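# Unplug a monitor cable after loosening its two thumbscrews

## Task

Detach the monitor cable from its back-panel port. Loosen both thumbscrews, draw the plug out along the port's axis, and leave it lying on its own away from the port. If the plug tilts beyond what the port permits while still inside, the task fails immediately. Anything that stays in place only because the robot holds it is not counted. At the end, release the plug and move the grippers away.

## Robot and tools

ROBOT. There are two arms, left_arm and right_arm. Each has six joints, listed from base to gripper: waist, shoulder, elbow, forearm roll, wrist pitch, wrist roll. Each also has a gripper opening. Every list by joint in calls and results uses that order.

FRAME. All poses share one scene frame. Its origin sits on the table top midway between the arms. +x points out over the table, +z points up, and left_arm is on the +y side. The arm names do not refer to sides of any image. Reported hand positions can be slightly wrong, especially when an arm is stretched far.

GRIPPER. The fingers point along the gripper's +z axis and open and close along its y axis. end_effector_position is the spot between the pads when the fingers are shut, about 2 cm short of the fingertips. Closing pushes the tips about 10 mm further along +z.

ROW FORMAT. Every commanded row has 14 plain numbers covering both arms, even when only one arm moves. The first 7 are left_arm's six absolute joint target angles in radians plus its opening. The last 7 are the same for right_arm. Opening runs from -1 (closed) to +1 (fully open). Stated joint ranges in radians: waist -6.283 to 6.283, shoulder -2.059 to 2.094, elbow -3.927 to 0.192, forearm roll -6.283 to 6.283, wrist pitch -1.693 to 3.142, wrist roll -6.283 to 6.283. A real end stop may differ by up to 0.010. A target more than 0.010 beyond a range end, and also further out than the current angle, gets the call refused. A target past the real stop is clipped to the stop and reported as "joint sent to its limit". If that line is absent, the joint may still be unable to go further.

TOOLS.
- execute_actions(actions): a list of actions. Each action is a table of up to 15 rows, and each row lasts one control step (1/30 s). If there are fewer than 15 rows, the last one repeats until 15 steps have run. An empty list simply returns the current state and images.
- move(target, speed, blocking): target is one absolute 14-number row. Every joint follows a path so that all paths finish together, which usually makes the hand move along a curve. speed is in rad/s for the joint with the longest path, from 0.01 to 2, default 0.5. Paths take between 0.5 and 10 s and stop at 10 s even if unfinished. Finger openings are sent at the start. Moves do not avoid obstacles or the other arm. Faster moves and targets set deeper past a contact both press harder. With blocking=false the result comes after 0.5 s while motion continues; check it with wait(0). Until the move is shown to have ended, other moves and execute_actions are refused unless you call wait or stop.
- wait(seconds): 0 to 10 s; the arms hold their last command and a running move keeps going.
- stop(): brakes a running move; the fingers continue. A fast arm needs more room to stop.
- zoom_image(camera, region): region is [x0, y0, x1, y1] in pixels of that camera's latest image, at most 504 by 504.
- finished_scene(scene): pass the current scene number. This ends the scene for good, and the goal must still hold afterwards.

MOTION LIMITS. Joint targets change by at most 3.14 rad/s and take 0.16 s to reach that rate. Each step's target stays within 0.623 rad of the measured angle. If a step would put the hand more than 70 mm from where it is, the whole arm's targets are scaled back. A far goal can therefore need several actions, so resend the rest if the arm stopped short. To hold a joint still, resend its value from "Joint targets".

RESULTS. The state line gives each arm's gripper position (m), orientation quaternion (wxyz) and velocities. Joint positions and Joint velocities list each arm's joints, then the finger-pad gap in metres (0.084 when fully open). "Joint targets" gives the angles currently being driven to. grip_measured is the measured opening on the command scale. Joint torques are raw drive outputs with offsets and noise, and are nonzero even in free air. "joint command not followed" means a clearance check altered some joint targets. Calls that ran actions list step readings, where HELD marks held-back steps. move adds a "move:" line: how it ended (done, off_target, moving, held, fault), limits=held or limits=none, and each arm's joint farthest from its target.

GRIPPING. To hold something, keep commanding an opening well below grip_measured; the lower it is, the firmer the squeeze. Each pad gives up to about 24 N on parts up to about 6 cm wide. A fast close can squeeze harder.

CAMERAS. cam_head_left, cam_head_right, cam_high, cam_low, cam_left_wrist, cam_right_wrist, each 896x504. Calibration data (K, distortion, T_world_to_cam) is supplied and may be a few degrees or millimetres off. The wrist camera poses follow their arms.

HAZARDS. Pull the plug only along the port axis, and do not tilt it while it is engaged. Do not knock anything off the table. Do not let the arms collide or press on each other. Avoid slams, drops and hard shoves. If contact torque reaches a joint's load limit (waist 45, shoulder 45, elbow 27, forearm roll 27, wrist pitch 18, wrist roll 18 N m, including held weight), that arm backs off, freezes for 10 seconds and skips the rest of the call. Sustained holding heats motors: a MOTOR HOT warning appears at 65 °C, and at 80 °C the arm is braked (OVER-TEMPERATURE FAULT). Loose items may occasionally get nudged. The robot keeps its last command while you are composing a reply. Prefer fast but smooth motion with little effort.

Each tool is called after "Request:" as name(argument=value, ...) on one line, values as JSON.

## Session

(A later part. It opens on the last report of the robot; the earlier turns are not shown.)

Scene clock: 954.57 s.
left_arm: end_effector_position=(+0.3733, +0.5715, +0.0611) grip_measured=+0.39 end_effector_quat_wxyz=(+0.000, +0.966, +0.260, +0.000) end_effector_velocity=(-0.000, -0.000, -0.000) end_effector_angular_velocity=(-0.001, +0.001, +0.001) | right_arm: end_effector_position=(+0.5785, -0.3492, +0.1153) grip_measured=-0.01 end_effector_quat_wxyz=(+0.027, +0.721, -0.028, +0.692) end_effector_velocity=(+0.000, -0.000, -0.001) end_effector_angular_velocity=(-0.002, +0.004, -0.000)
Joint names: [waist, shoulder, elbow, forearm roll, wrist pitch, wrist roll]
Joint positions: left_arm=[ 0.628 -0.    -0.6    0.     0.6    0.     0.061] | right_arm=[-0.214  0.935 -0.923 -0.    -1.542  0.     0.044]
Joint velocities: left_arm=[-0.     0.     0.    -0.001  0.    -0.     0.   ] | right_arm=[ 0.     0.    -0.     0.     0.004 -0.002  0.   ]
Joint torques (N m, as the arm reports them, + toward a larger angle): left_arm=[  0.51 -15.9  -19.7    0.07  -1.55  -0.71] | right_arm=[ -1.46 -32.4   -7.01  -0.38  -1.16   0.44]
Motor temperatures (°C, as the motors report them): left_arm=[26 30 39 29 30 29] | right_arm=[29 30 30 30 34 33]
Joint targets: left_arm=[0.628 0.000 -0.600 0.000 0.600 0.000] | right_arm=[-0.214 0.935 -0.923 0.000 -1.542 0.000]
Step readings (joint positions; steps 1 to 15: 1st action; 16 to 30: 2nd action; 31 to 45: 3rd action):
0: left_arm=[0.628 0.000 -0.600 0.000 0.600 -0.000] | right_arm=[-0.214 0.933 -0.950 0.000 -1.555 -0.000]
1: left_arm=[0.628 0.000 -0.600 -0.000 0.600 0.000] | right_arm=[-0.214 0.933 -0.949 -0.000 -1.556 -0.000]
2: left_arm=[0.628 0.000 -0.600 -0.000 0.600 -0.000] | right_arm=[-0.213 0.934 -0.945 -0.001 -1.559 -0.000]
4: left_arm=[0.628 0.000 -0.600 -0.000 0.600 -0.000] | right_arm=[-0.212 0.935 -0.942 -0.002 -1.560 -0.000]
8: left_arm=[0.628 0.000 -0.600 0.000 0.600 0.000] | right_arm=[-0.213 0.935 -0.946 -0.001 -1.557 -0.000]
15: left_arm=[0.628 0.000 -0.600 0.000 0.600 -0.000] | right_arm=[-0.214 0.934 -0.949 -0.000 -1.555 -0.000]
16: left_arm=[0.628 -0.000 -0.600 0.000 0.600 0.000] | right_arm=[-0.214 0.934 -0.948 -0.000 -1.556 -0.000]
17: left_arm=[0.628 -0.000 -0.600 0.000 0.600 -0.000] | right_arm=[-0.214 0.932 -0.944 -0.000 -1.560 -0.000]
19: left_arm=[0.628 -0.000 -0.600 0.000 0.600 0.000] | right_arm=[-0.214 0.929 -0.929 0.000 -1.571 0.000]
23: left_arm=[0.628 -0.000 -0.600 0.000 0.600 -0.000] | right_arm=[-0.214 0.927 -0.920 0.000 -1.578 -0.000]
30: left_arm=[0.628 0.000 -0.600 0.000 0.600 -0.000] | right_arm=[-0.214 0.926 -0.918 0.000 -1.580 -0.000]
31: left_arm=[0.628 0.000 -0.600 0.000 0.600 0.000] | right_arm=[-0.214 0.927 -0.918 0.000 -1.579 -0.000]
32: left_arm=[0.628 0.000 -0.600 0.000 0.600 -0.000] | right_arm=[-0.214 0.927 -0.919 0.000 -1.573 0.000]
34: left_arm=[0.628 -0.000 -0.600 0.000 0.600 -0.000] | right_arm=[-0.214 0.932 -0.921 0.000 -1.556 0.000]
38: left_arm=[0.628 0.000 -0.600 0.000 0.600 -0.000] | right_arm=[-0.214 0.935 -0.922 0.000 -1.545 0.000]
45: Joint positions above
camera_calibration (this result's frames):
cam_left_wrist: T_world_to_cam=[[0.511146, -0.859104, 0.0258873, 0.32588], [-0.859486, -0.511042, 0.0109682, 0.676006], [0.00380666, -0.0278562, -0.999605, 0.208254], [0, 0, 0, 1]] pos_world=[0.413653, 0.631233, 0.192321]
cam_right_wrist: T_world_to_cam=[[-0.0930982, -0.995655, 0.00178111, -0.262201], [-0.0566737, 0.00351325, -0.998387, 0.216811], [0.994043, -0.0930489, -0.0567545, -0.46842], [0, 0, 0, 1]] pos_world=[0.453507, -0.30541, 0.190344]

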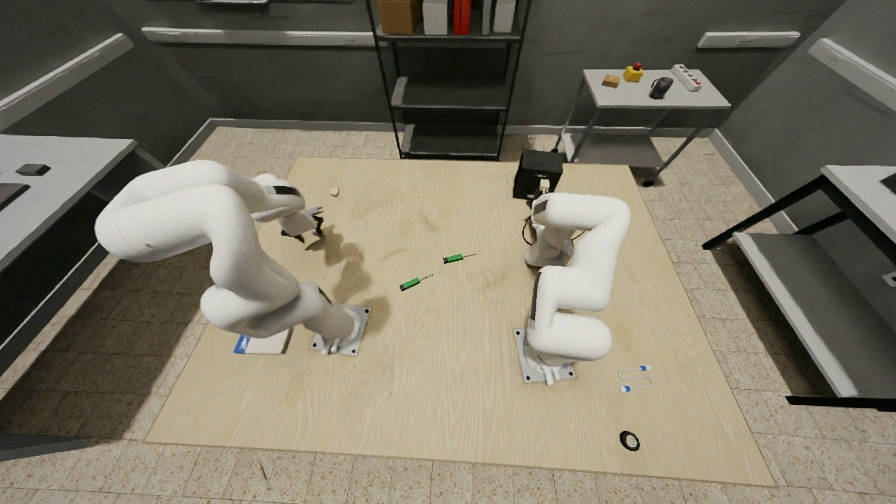

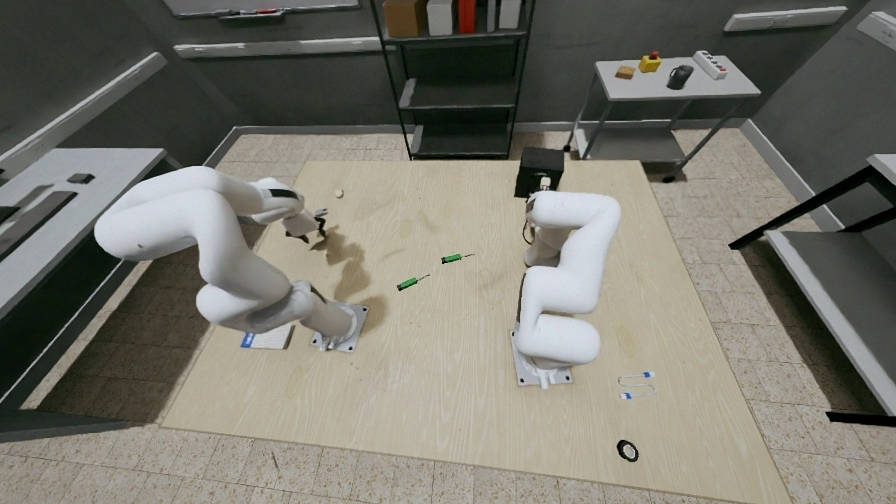

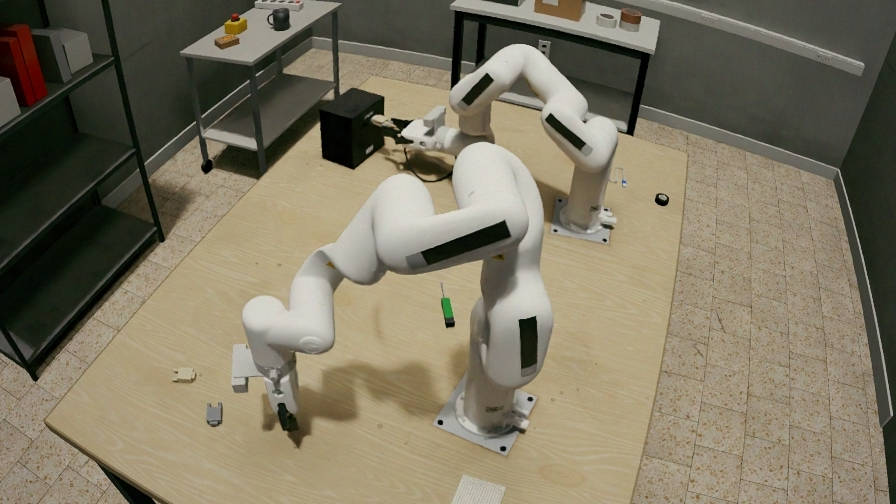

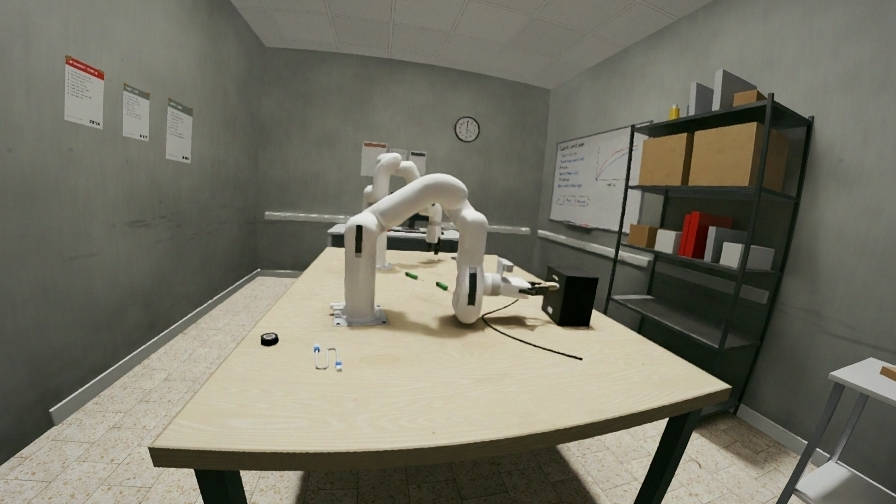

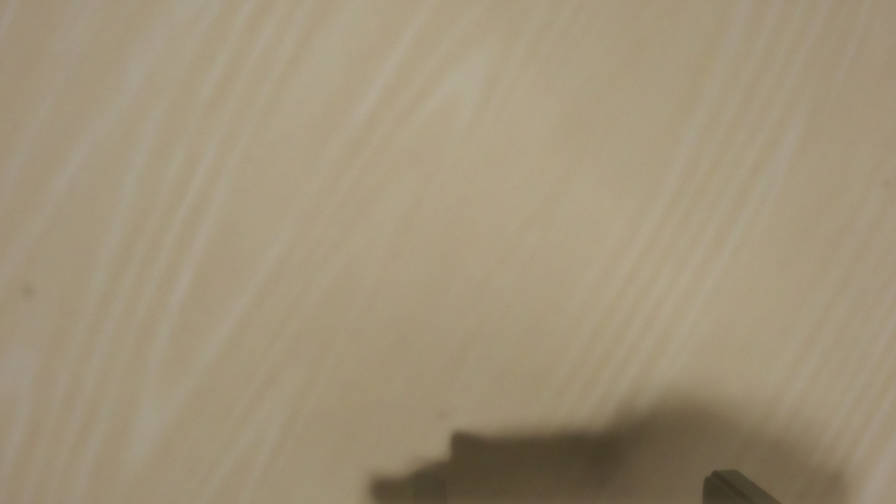

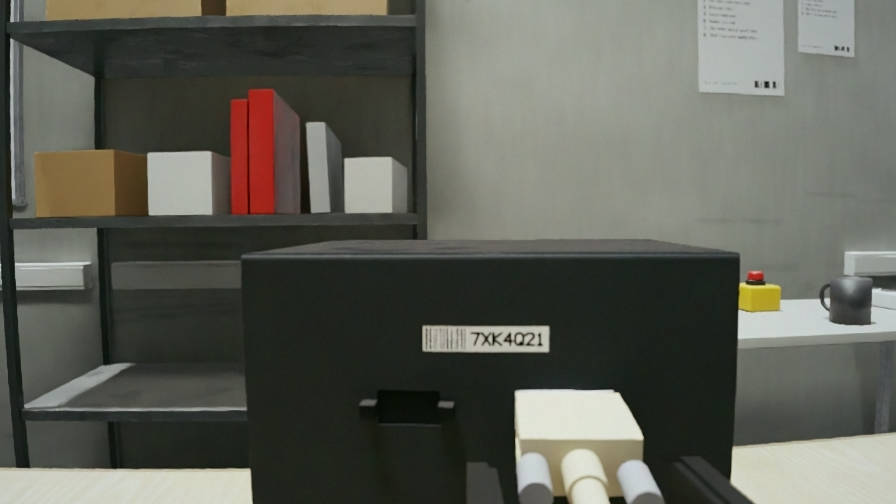

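Request:
execute_actions(actions=[[[0.628,0,-0.6,0,0.6,0,0.4,-0.2135,0.9265,-0.9175,0,-1.58,0,0]],
[[0.628,0,-0.6,0,0.6,0,0.4,-0.2135,0.8075,-0.844,0,-1.5345,0,0]],
[[0.628,0,-0.6,0,0.6,0,0.4,-0.159,0.8075,-0.844,0,-1.5345,0,-0.76]],
[[0.628,0,-0.6,0,0.6,0,0.4,-0.159,0.8075,-0.844,0,-1.5345,-0.8,-0.76]],
[[0.628,0,-0.6,0,0.6,0,0.4,-0.159,0.8075,-0.844,0,-1.5345,-1.571,-0.76]],
[[0.628,0,-0.6,0,0.6,0,0.4,-0.159,0.9235,-0.9025,0,-1.592,-1.571,-0.76]],
[[0.628,0,-0.6,0,0.6,0,0.4,-0.1765,0.9235,-0.9025,0,-1.592,-1.571,-0.76]],
[[0.628,0,-0.6,0,0.6,0,0.4,-0.1795,0.9043,-0.8906,0,-1.5847,-0.971,-0.76]],
[[0.628,0,-0.6,0,0.6,0,0.4,-0.1795,0.9043,-0.8906,0,-1.5847,-0.971,-1]],
[[0.628,0,-0.6,0,0.6,0,0.4,-0.1765,0.9235,-0.9025,0,-1.592,-1.571,-1]],
[[0.628,0,-0.6,0,0.6,0,0.4,-0.1795,0.9427,-0.9144,0,-1.5993,-2.171,-1]],
[[0.628,0,-0.6,0,0.6,0,0.4,-0.1795,0.9427,-0.9144,0,-1.5993,-2.171,-0.76]],
[[0.628,0,-0.6,0,0.6,0,0.4,-0.1765,0.9235,-0.9025,0,-1.592,-1.571,-0.76]],
[[0.628,0,-0.6,0,0.6,0,0.4,-0.1795,0.9043,-0.8906,0,-1.5847,-0.971,-0.76]],
[[0.628,0,-0.6,0,0.6,0,0.4,-0.1795,0.9043,-0.8906,0,-1.5847,-0.971,-1]],
[[0.628,0,-0.6,0,0.6,0,0.4,-0.1765,0.9235,-0.9025,0,-1.592,-1.571,-1]],
[[0.628,0,-0.6,0,0.6,0,0.4,-0.1795,0.9427,-0.9144,0,-1.5993,-2.171,-1]],
[[0.628,0,-0.6,0,0.6,0,0.4,-0.1795,0.9427,-0.9144,0,-1.5993,-2.171,-0.76]],
[[0.628,0,-0.6,0,0.6,0,0.4,-0.1765,0.9235,-0.9025,0,-1.592,-1.571,-0.76]],
[[0.628,0,-0.6,0,0.6,0,0.4,-0.1795,0.9043,-0.8906,0,-1.5847,-0.971,-0.76]],
[[0.628,0,-0.6,0,0.6,0,0.4,-0.1795,0.9043,-0.8906,0,-1.5847,-0.971,-1]],
[[0.628,0,-0.6,0,0.6,0,0.4,-0.1765,0.9235,-0.9025,0,-1.592,-1.571,-1]],
[[0.628,0,-0.6,0,0.6,0,0.4,-0.1795,0.9427,-0.9144,0,-1.5993,-2.171,-1]],
[[0.628,0,-0.6,0,0.6,0,0.4,-0.1795,0.9427,-0.9144,0,-1.5993,-2.171,-0.76]],
[[0.628,0,-0.6,0,0.6,0,0.4,-0.1765,0.9235,-0.9025,0,-1.592,-1.571,-0.76]],
[[0.628,0,-0.6,0,0.6,0,0.4,-0.1795,0.9043,-0.8906,0,-1.5847,-0.971,-0.76]],
[[0.628,0,-0.6,0,0.6,0,0.4,-0.1795,0.9043,-0.8906,0,-1.5847,-0.971,-1]],
[[0.628,0,-0.6,0,0.6,0,0.4,-0.1765,0.9235,-0.9025,0,-1.592,-1.571,-1]],
[[0.628,0,-0.6,0,0.6,0,0.4,-0.1795,0.9427,-0.9144,0,-1.5993,-2.171,-1]],
[[0.628,0,-0.6,0,0.6,0,0.4,-0.1795,0.9427,-0.9144,0,-1.5993,-2.171,-0.76]],
[[0.628,0,-0.6,0,0.6,0,0.4,-0.1765,0.9235,-0.9025,0,-1.592,-1.571,-0.76]],
[[0.628,0,-0.6,0,0.6,0,0.4,-0.1795,0.9043,-0.8906,0,-1.5847,-0.971,-0.76]],
[[0.628,0,-0.6,0,0.6,0,0.4,-0.1795,0.9043,-0.8906,0,-1.5847,-0.971,-1]],
[[0.628,0,-0.6,0,0.6,0,0.4,-0.1765,0.9235,-0.9025,0,-1.592,-1.571,-1]],
[[0.628,0,-0.6,0,0.6,0,0.4,-0.1795,0.9427,-0.9144,0,-1.5993,-2.171,-1]],
[[0.628,0,-0.6,0,0.6,0,0.4,-0.1795,0.9427,-0.9144,0,-1.5993,-2.171,-0.76]],
[[0.628,0,-0.6,0,0.6,0,0.4,-0.1765,0.9235,-0.9025,0,-1.592,-1.571,-0.76]],
[[0.628,0,-0.6,0,0.6,0,0.4,-0.1795,0.9043,-0.8906,0,-1.5847,-0.971,-0.76]],
[[0.628,0,-0.6,0,0.6,0,0.4,-0.1795,0.9043,-0.8906,0,-1.5847,-0.971,-1]],
[[0.628,0,-0.6,0,0.6,0,0.4,-0.1765,0.9235,-0.9025,0,-1.592,-1.571,-1]],
[[0.628,0,-0.6,0,0.6,0,0.4,-0.1795,0.9427,-0.9144,0,-1.5993,-2.171,-1]],
[[0.628,0,-0.6,0,0.6,0,0.4,-0.1795,0.9427,-0.9144,0,-1.5993,-2.171,-0.76]],
[[0.628,0,-0.6,0,0.6,0,0.4,-0.1765,0.9235,-0.9025,0,-1.592,-1.571,-0.76]],
[[0.628,0,-0.6,0,0.6,0,0.4,-0.159,0.9235,-0.9025,0,-1.592,-1.571,-0.76]],
[[0.628,0,-0.6,0,0.6,0,0.4,-0.159,0.8075,-0.844,0,-1.5345,-1.571,-0.76]],
[[0.628,0,-0.6,0,0.6,0,0.4,-0.159,0.8075,-0.844,0,-1.5345,-0.8,-0.76]],
[[0.628,0,-0.6,0,0.6,0,0.4,-0.159,0.8075,-0.844,0,-1.5345,0,-0.76]],
[[0.628,0,-0.6,0,0.6,0,0.4,-0.2135,0.8075,-0.844,0,-1.5345,0,0]],
[[0.628,0,-0.6,0,0.6,0,0.4,-0.2135,0.9265,-0.9175,0,-1.58,0,0]],
[[0.628,0,-0.6,0,0.6,0,0.4,-0.2155,0.9405,-0.9815,0,-1.53,0,0]],
[[0.628,0,-0.6,0,0.6,0,0.4,-0.2155,0.9405,-0.9815,0,-1.53,0,-0.5]]])

Request:
move(target=[0.628,0,-0.6,0,0.6,0,0.4,-0.215,0.9335,-0.9495,0,-1.555,0,-0.5], speed=0.015)

Scene clock: 1040.17 s.
left_arm: end_effector_position=(+0.3733, +0.5715, +0.0611) grip_measured=+0.39 end_effector_quat_wxyz=(+0.000, +0.966, +0.260, +0.000) end_effector_velocity=(-0.001, +0.000, -0.000) end_effector_angular_velocity=(-0.000, +0.001, +0.000) | right_arm: end_effector_position=(+0.5940, -0.3525, +0.1281) grip_measured=-0.29 end_effector_quat_wxyz=(+0.029, +0.707, -0.029, +0.706) end_effector_velocity=(+0.000, +0.001, +0.001) end_effector_angular_velocity=(-0.000, -0.002, +0.002)
Joint names: [waist, shoulder, elbow, forearm roll, wrist pitch, wrist roll]
Joint positions: left_arm=[ 0.628  0.    -0.6   -0.     0.6   -0.     0.061] | right_arm=[-0.217  0.941 -0.981  0.001 -1.53   0.     0.031]
Joint velocities: left_arm=[0.001 0.001 0.    0.001 0.    0.    0.   ] | right_arm=[ 0.001 -0.    -0.001 -0.001 -0.001 -0.     0.   ]
Joint torques (N m, as the arm reports them, + toward a larger angle): left_arm=[ -0.04 -15.36 -19.54   0.28  -1.34  -0.79] | right_arm=[  4.25 -38.54 -13.15  -1.75  -1.12   0.5 ]
Motor temperatures (°C, as the motors report them): left_arm=[26 30 39 29 30 29] | right_arm=[29 30 30 30 34 33]
Joint targets: left_arm=[0.628 0.000 -0.600 0.000 0.600 0.000] | right_arm=[-0.216 0.941 -0.982 0.000 -1.530 0.000]
Step readings (joint positions; steps 1 to 15: 1st action; 16 to 30: 2nd action; 31 to 45: 3rd action; 46 to 60: 4th action; 61 to 75: 5th action; 76 to 90: 6th action; 91 to 105: 7th action; 106 to 120: 8th action; 121 to 135: 9th action; 136 to 150: 10th action; 151 to 165: 11th action; 166 to 180: 12th action; 181 to 195: 13th action):
0: left_arm=[0.628 -0.000 -0.600 0.000 0.600 0.000] | right_arm=[-0.214 0.935 -0.923 -0.000 -1.542 -0.000]
1: left_arm=[0.628 -0.000 -0.600 -0.000 0.600 0.000] | right_arm=[-0.213 0.935 -0.923 -0.000 -1.543 -0.000]
2: left_arm=[0.628 0.000 -0.600 0.000 0.600 0.000] | right_arm=[-0.213 0.934 -0.922 -0.000 -1.548 -0.000]
4: left_arm=[0.628 -0.000 -0.600 -0.000 0.600 0.000] | right_arm=[-0.213 0.930 -0.919 -0.000 -1.566 -0.000]
8: left_arm=[0.628 -0.000 -0.600 0.000 0.600 0.000] | right_arm=[-0.213 0.927 -0.918 -0.000 -1.577 -0.000]
15: left_arm=[0.628 -0.000 -0.600 -0.000 0.600 -0.000] | right_arm=[-0.213 0.927 -0.918 -0.000 -1.580 -0.000]
16: left_arm=[0.628 -0.000 -0.600 0.000 0.600 -0.000] | right_arm=[-0.213 0.926 -0.917 -0.000 -1.579 -0.000]
17: left_arm=[0.628 -0.000 -0.600 -0.000 0.600 0.000] | right_arm=[-0.214 0.921 -0.913 -0.000 -1.577 -0.000]
19: left_arm=[0.628 -0.000 -0.600 0.000 0.600 -0.000] | right_arm=[-0.214 0.881 -0.886 0.000 -1.560 -0.000]
23: left_arm=[0.628 0.000 -0.600 0.000 0.600 -0.000] | right_arm=[-0.214 0.818 -0.855 0.000 -1.541 -0.000]
30: left_arm=[0.628 0.000 -0.600 0.000 0.600 -0.000] | right_arm=[-0.214 0.809 -0.845 0.000 -1.535 -0.000]
31: left_arm=[0.628 -0.000 -0.600 -0.000 0.600 -0.000] | right_arm=[-0.213 0.809 -0.844 0.000 -1.535 -0.000]
32: left_arm=[0.628 0.000 -0.600 -0.000 0.600 -0.000] | right_arm=[-0.209 0.809 -0.844 0.000 -1.535 0.000]
34: left_arm=[0.628 0.000 -0.600 -0.000 0.600 0.000] | right_arm=[-0.183 0.808 -0.844 0.000 -1.535 0.000]
38: left_arm=[0.628 0.000 -0.600 0.000 0.600 -0.000] | right_arm=[-0.162 0.808 -0.844 -0.000 -1.535 -0.000]
45: left_arm=[0.628 -0.000 -0.600 0.000 0.600 0.000] | right_arm=[-0.160 0.808 -0.844 0.000 -1.535 0.000]
46: left_arm=[0.628 0.000 -0.600 -0.000 0.600 0.000] | right_arm=[-0.160 0.808 -0.844 0.000 -1.535 -0.001]
47: left_arm=[0.628 0.000 -0.600 -0.000 0.600 0.000] | right_arm=[-0.159 0.808 -0.844 0.000 -1.535 -0.007]
49: left_arm=[0.628 -0.000 -0.600 -0.000 0.600 -0.000] | right_arm=[-0.159 0.808 -0.844 0.000 -1.535 -0.058]
53: left_arm=[0.628 0.000 -0.600 0.000 0.600 -0.000] | right_arm=[-0.159 0.807 -0.844 0.000 -1.535 -0.343]
60: left_arm=[0.628 -0.000 -0.600 0.000 0.600 0.000] | right_arm=[-0.159 0.808 -0.844 -0.000 -1.534 -0.756]
61: left_arm=[0.628 -0.000 -0.600 0.000 0.600 0.000] | right_arm=[-0.159 0.808 -0.844 0.000 -1.534 -0.771]
62: left_arm=[0.628 0.000 -0.600 -0.000 0.600 0.000] | right_arm=[-0.159 0.808 -0.844 0.000 -1.535 -0.787]
64: left_arm=[0.628 0.000 -0.600 -0.000 0.600 -0.000] | right_arm=[-0.159 0.807 -0.844 0.000 -1.535 -0.848]
68: left_arm=[0.628 -0.000 -0.600 -0.000 0.600 -0.000] | right_arm=[-0.159 0.807 -0.844 -0.000 -1.535 -1.140]
75: left_arm=[0.628 0.000 -0.600 0.000 0.600 0.000] | right_arm=[-0.159 0.808 -0.844 -0.000 -1.535 -1.531]
76: left_arm=[0.628 0.000 -0.600 0.000 0.600 -0.000] | right_arm=[-0.159 0.808 -0.844 -0.000 -1.535 -1.544]
77: left_arm=[0.628 -0.000 -0.600 0.000 0.600 -0.000] | right_arm=[-0.159 0.813 -0.848 -0.000 -1.538 -1.552]
79: left_arm=[0.628 -0.000 -0.600 -0.000 0.600 0.000] | right_arm=[-0.159 0.852 -0.871 -0.000 -1.560 -1.562]
83: left_arm=[0.628 0.000 -0.600 -0.000 0.600 -0.000] | right_arm=[-0.159 0.914 -0.894 -0.000 -1.585 -1.569]
90: left_arm=[0.628 0.000 -0.600 -0.000 0.600 0.000] | right_arm=[-0.159 0.922 -0.902 0.000 -1.592 -1.571]
91: left_arm=[0.628 0.000 -0.600 -0.000 0.600 -0.000] | right_arm=[-0.159 0.922 -0.902 -0.000 -1.592 -1.571]
92: left_arm=[0.628 -0.000 -0.600 0.000 0.600 -0.000] | right_arm=[-0.162 0.922 -0.902 -0.000 -1.592 -1.571]
94: left_arm=[0.628 -0.000 -0.600 -0.000 0.600 0.000] | right_arm=[-0.171 0.923 -0.902 -0.000 -1.592 -1.571]
98: left_arm=[0.628 0.000 -0.600 0.000 0.600 -0.000] | right_arm=[-0.175 0.923 -0.902 -0.000 -1.592 -1.571]
105: left_arm=[0.628 -0.000 -0.600 -0.000 0.600 -0.000] | right_arm=[-0.176 0.923 -0.902 -0.000 -1.592 -1.571]
106: left_arm=[0.628 0.000 -0.600 -0.000 0.600 -0.000] | right_arm=[-0.176 0.923 -0.902 -0.000 -1.592 -1.570]
107: left_arm=[0.628 0.000 -0.600 0.000 0.600 -0.000] | right_arm=[-0.176 0.923 -0.902 -0.000 -1.592 -1.564]
109: left_arm=[0.628 -0.000 -0.600 0.000 0.600 -0.000] | right_arm=[-0.177 0.922 -0.901 0.000 -1.591 -1.513]
113: left_arm=[0.628 0.000 -0.600 -0.000 0.600 -0.000] | right_arm=[-0.178 0.913 -0.896 0.000 -1.588 -1.239]
120: left_arm=[0.628 0.000 -0.600 -0.000 0.600 0.000] | right_arm=[-0.180 0.905 -0.891 0.000 -1.585 -0.991]
121: left_arm=[0.628 -0.000 -0.600 0.000 0.600 -0.000] | right_arm=[-0.180 0.905 -0.891 0.000 -1.585 -0.985]
122: left_arm=[0.628 0.000 -0.600 0.000 0.600 0.000] | right_arm=[-0.179 0.905 -0.891 -0.000 -1.585 -0.981]
124: left_arm=[0.628 0.000 -0.600 -0.000 0.600 -0.000] | right_arm=[-0.179 0.904 -0.891 0.000 -1.585 -0.976]
128: left_arm=[0.628 0.000 -0.600 0.000 0.600 -0.000] | right_arm=[-0.180 0.904 -0.891 0.000 -1.585 -0.972]
135: left_arm=[0.628 -0.000 -0.600 -0.000 0.600 0.000] | right_arm=[-0.180 0.904 -0.891 0.000 -1.585 -0.971]
136: left_arm=[0.628 0.000 -0.600 0.000 0.600 -0.000] | right_arm=[-0.180 0.904 -0.891 -0.000 -1.585 -0.972]
137: left_arm=[0.628 -0.000 -0.600 -0.000 0.600 -0.000] | right_arm=[-0.179 0.904 -0.891 -0.000 -1.585 -0.978]
139: left_arm=[0.628 0.000 -0.600 -0.000 0.600 0.000] | right_arm=[-0.179 0.906 -0.892 -0.000 -1.585 -1.029]
143: left_arm=[0.628 0.000 -0.600 -0.000 0.600 -0.000] | right_arm=[-0.178 0.915 -0.897 -0.000 -1.589 -1.303]
150: left_arm=[0.628 0.000 -0.600 -0.000 0.600 0.000] | right_arm=[-0.177 0.923 -0.902 0.000 -1.592 -1.551]
151: left_arm=[0.628 0.000 -0.600 -0.000 0.600 -0.000] | right_arm=[-0.177 0.923 -0.902 0.000 -1.592 -1.558]
152: left_arm=[0.628 0.000 -0.600 -0.000 0.600 -0.000] | right_arm=[-0.177 0.924 -0.902 0.000 -1.592 -1.569]
154: left_arm=[0.628 0.000 -0.600 -0.000 0.600 -0.000] | right_arm=[-0.177 0.925 -0.903 0.000 -1.593 -1.624]
158: left_arm=[0.628 0.000 -0.600 -0.000 0.600 -0.000] | right_arm=[-0.178 0.934 -0.909 -0.000 -1.596 -1.901]
165: left_arm=[0.628 -0.000 -0.600 -0.000 0.600 0.000] | right_arm=[-0.180 0.942 -0.914 0.000 -1.599 -2.151]
166: left_arm=[0.628 0.000 -0.600 0.000 0.600 0.000] | right_arm=[-0.180 0.942 -0.914 0.000 -1.599 -2.157]
167: left_arm=[0.628 0.000 -0.600 -0.000 0.600 -0.000] | right_arm=[-0.180 0.942 -0.914 -0.000 -1.599 -2.161]
169: left_arm=[0.628 0.000 -0.600 -0.000 0.600 -0.000] | right_arm=[-0.179 0.942 -0.914 -0.000 -1.600 -2.166]
173: left_arm=[0.628 -0.000 -0.600 -0.000 0.600 0.000] | right_arm=[-0.179 0.943 -0.914 -0.000 -1.600 -2.170]
180: left_arm=[0.628 -0.000 -0.600 0.000 0.600 0.000] | right_arm=[-0.179 0.943 -0.914 -0.000 -1.599 -2.171]
181: left_arm=[0.628 -0.000 -0.600 -0.000 0.600 0.000] | right_arm=[-0.179 0.943 -0.914 -0.000 -1.599 -2.170]
182: left_arm=[0.628 0.000 -0.600 0.000 0.600 0.000] | right_arm=[-0.179 0.943 -0.914 -0.000 -1.599 -2.164]
184: left_arm=[0.628 0.000 -0.600 0.000 0.600 -0.000] | right_arm=[-0.179 0.941 -0.913 -0.000 -1.599 -2.113]
Lines left out of this list: 192.
camera_calibration (this result's frames):
cam_left_wrist: T_world_to_cam=[[0.511146, -0.859104, 0.0258874, 0.32588], [-0.859485, -0.511043, 0.0109682, 0.676006], [0.00380672, -0.0278562, -0.999605, 0.208255], [0, 0, 0, 1]] pos_world=[0.413653, 0.631233, 0.192321]
cam_right_wrist: T_world_to_cam=[[-0.0971401, -0.99527, 0.00108868, -0.261473], [-0.0168847, 0.000554279, -0.999857, 0.206053], [0.995127, -0.0971447, -0.0168587, -0.490592], [0, 0, 0, 1]] pos_world=[0.466281, -0.308009, 0.198038]

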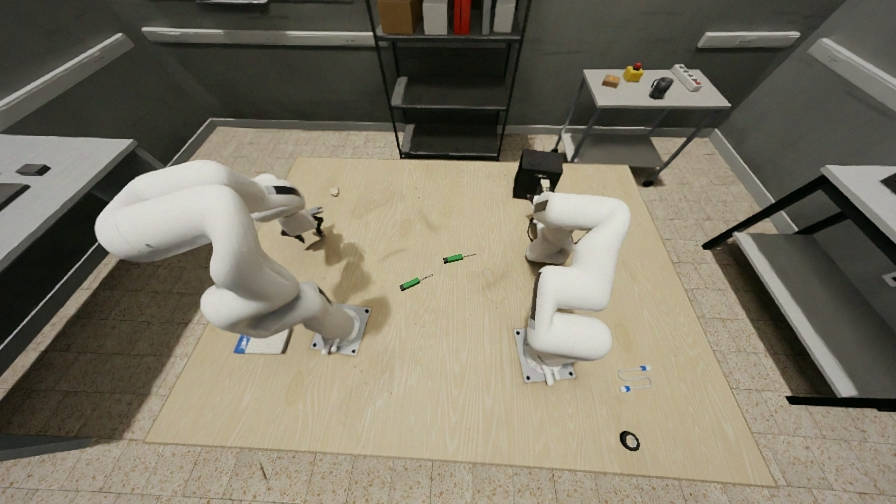

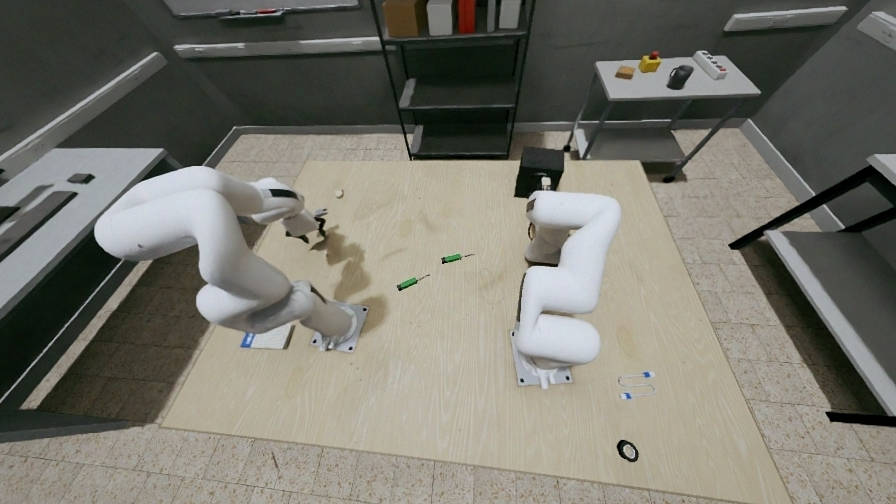

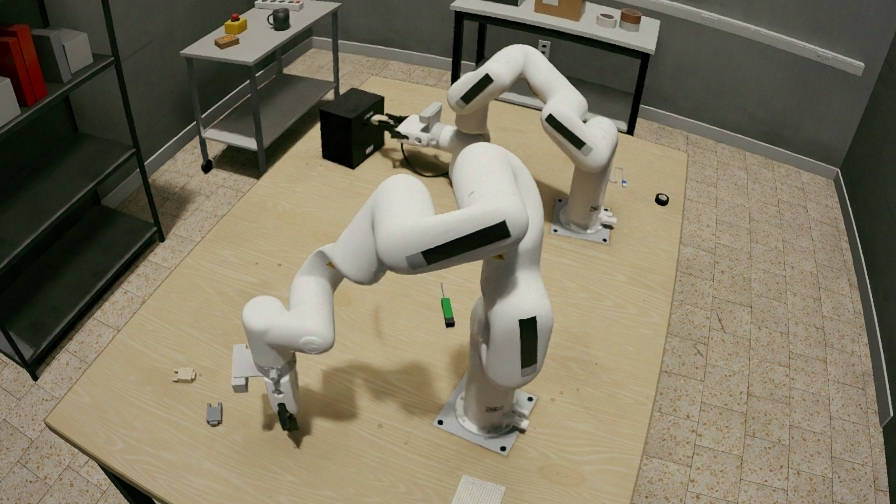

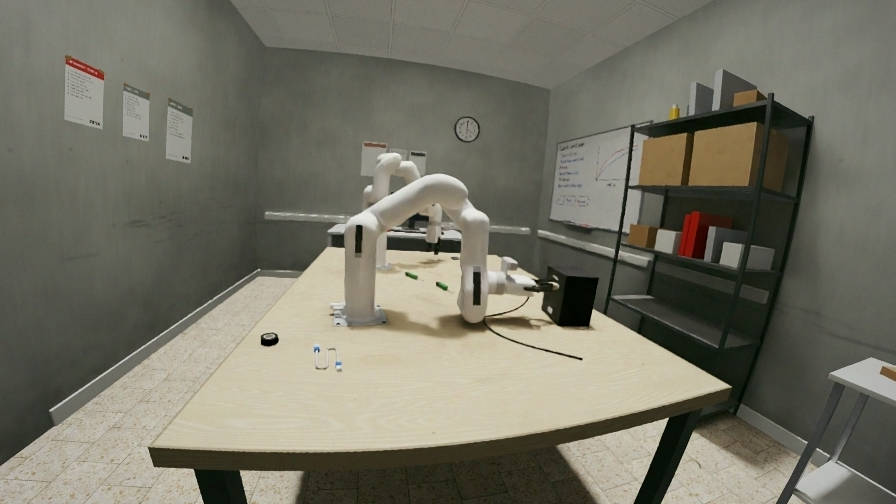

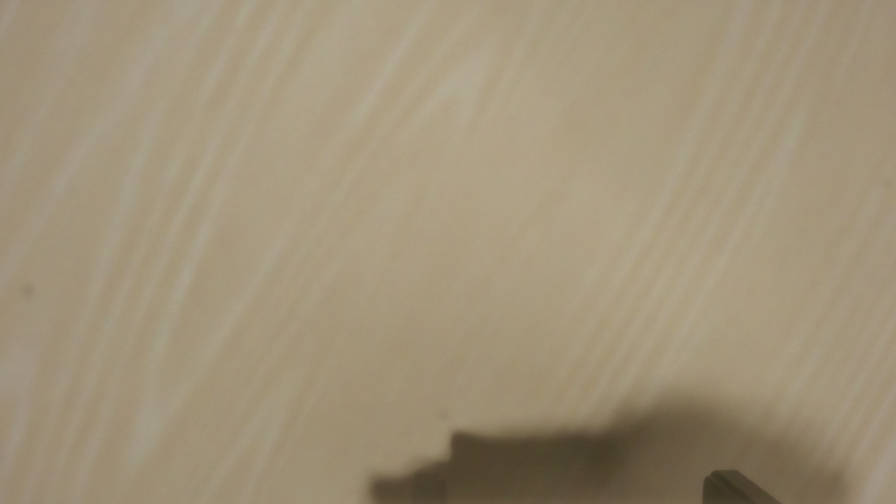

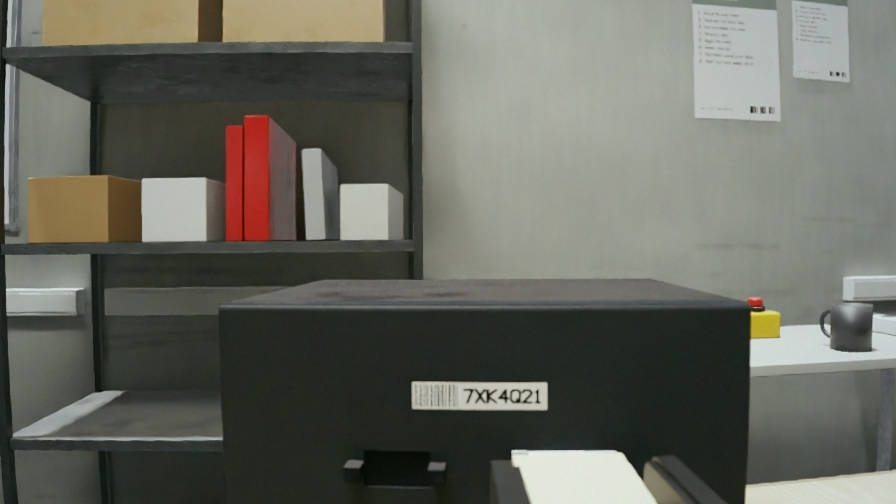

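Scene clock: 1042.47 s.
left_arm: end_effector_position=(+0.3733, +0.5715, +0.0611) grip_measured=+0.39 end_effector_quat_wxyz=(+0.000, +0.966, +0.260, +0.000) end_effector_velocity=(+0.001, +0.000, +0.000) end_effector_angular_velocity=(+0.001, -0.001, -0.001) | right_arm: end_effector_position=(+0.5850, -0.3506, +0.1281) grip_measured=-0.29 end_effector_quat_wxyz=(+0.028, +0.706, -0.028, +0.707) end_effector_velocity=(-0.000, +0.000, +0.000) end_effector_angular_velocity=(-0.000, -0.001, +0.000)
Joint names: [waist, shoulder, elbow, forearm roll, wrist pitch, wrist roll]
Joint positions: left_arm=[ 0.628  0.    -0.6   -0.     0.6    0.     0.061] | right_arm=[-0.215  0.934 -0.95   0.    -1.555 -0.     0.031]
Joint velocities: left_arm=[-0.001  0.    -0.001  0.    -0.001  0.    -0.   ] | right_arm=[ 0.    -0.001  0.001 -0.    -0.002 -0.     0.   ]
Joint torques (N m, as the arm reports them, + toward a larger angle): left_arm=[  1.12 -15.53 -19.84   0.47  -1.21  -0.75] | right_arm=[ -1.58 -33.58  -7.22  -0.14  -1.43   0.32]
Motor temperatures (°C, as the motors report them): left_arm=[26 30 39 29 30 29] | right_arm=[29 30 30 30 34 33]
Joint targets: left_arm=[0.628 0.000 -0.600 0.000 0.600 0.000] | right_arm=[-0.215 0.933 -0.950 0.000 -1.555 0.000]
move: done; limits=none; left_arm: farthest joint: the waist, 0.000 radians from its target (0.000 radians at the start); right_arm: farthest joint: the waist, 0.000 radians from its target (0.002 radians at the start)
camera_calibration (this result's frames):
cam_left_wrist: T_world_to_cam=[[0.511146, -0.859104, 0.0258875, 0.32588], [-0.859485, -0.511043, 0.0109684, 0.676006], [0.00380658, -0.0278564, -0.999605, 0.208255], [0, 0, 0, 1]] pos_world=[0.413653, 0.631233, 0.192321]
cam_right_wrist: T_world_to_cam=[[-0.094645, -0.99551, 0.00111594, -0.261965], [-0.0161113, 0.000410903, -0.99987, 0.205392], [0.995381, -0.0946507, -0.0160778, -0.480803], [0, 0, 0, 1]] pos_world=[0.457098, -0.306382, 0.197927]

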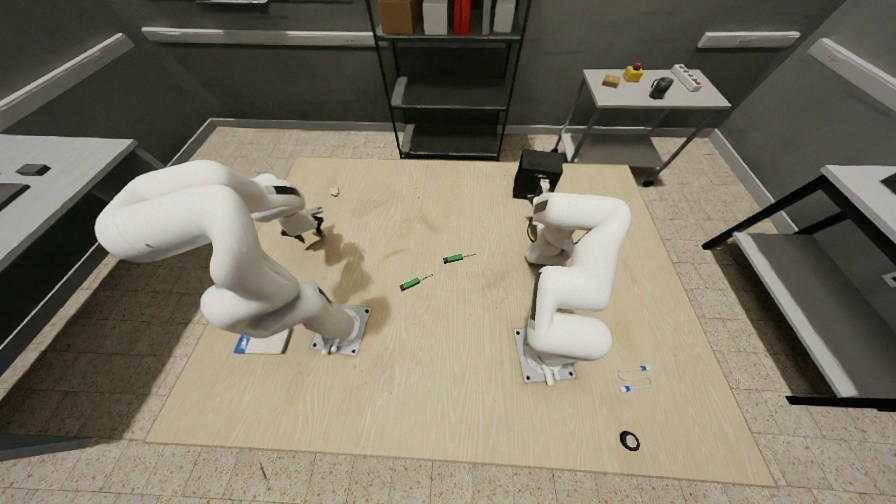

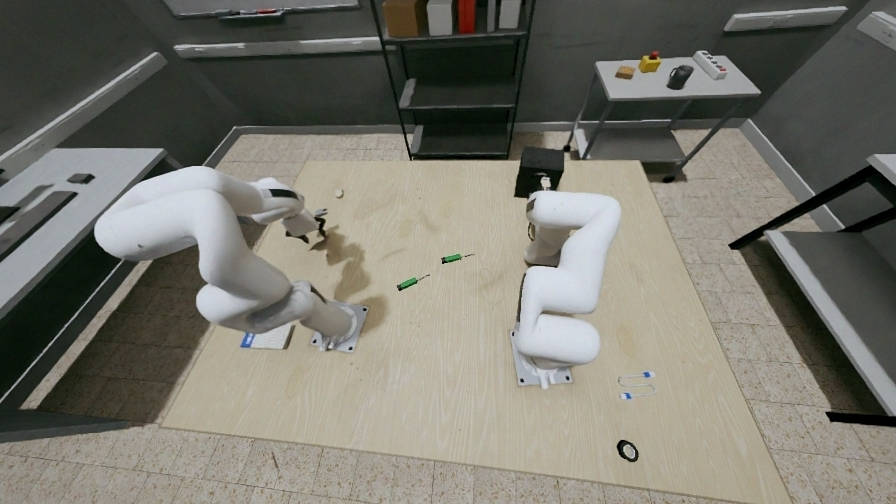

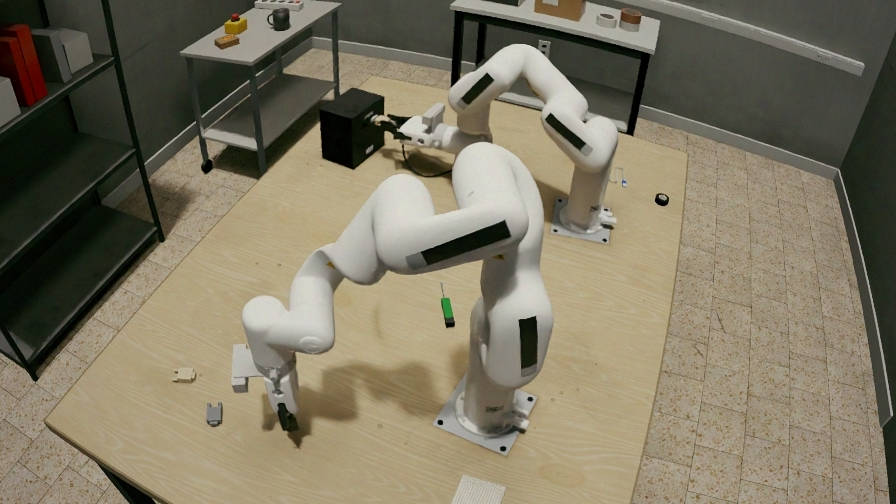

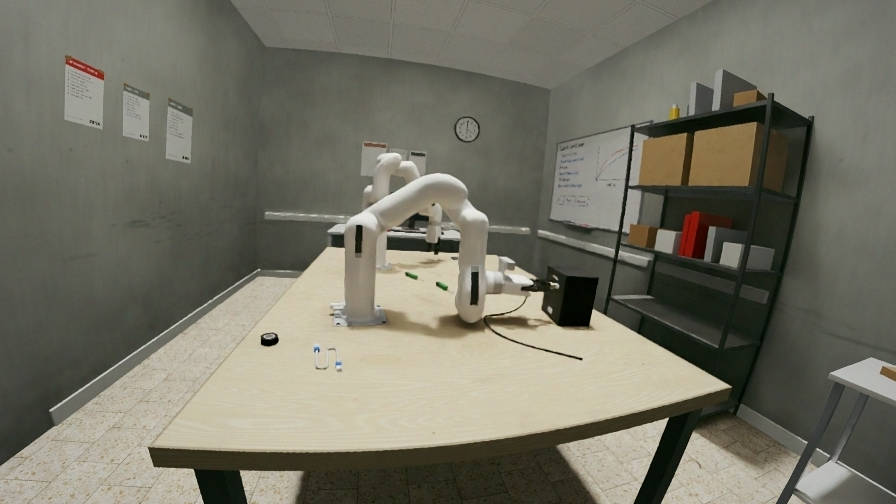

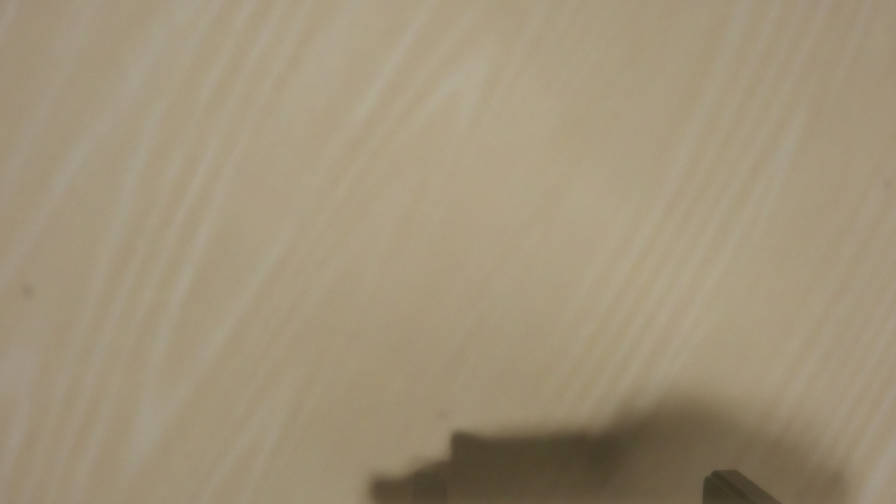

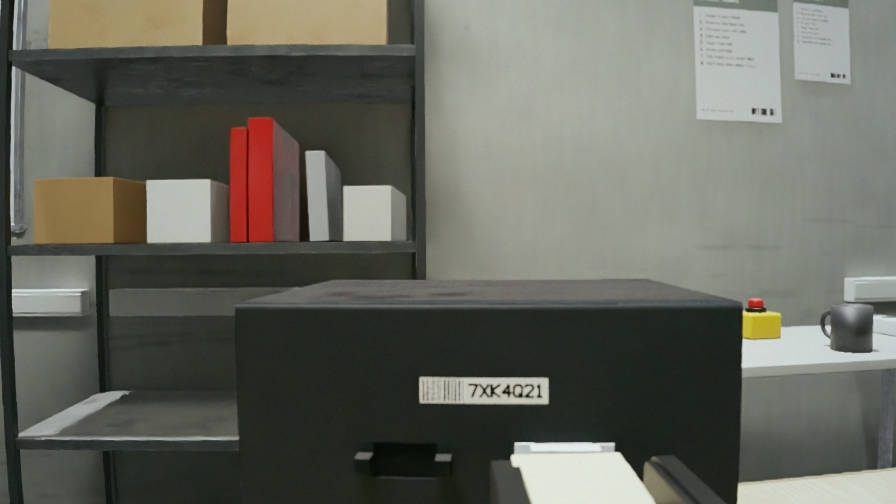

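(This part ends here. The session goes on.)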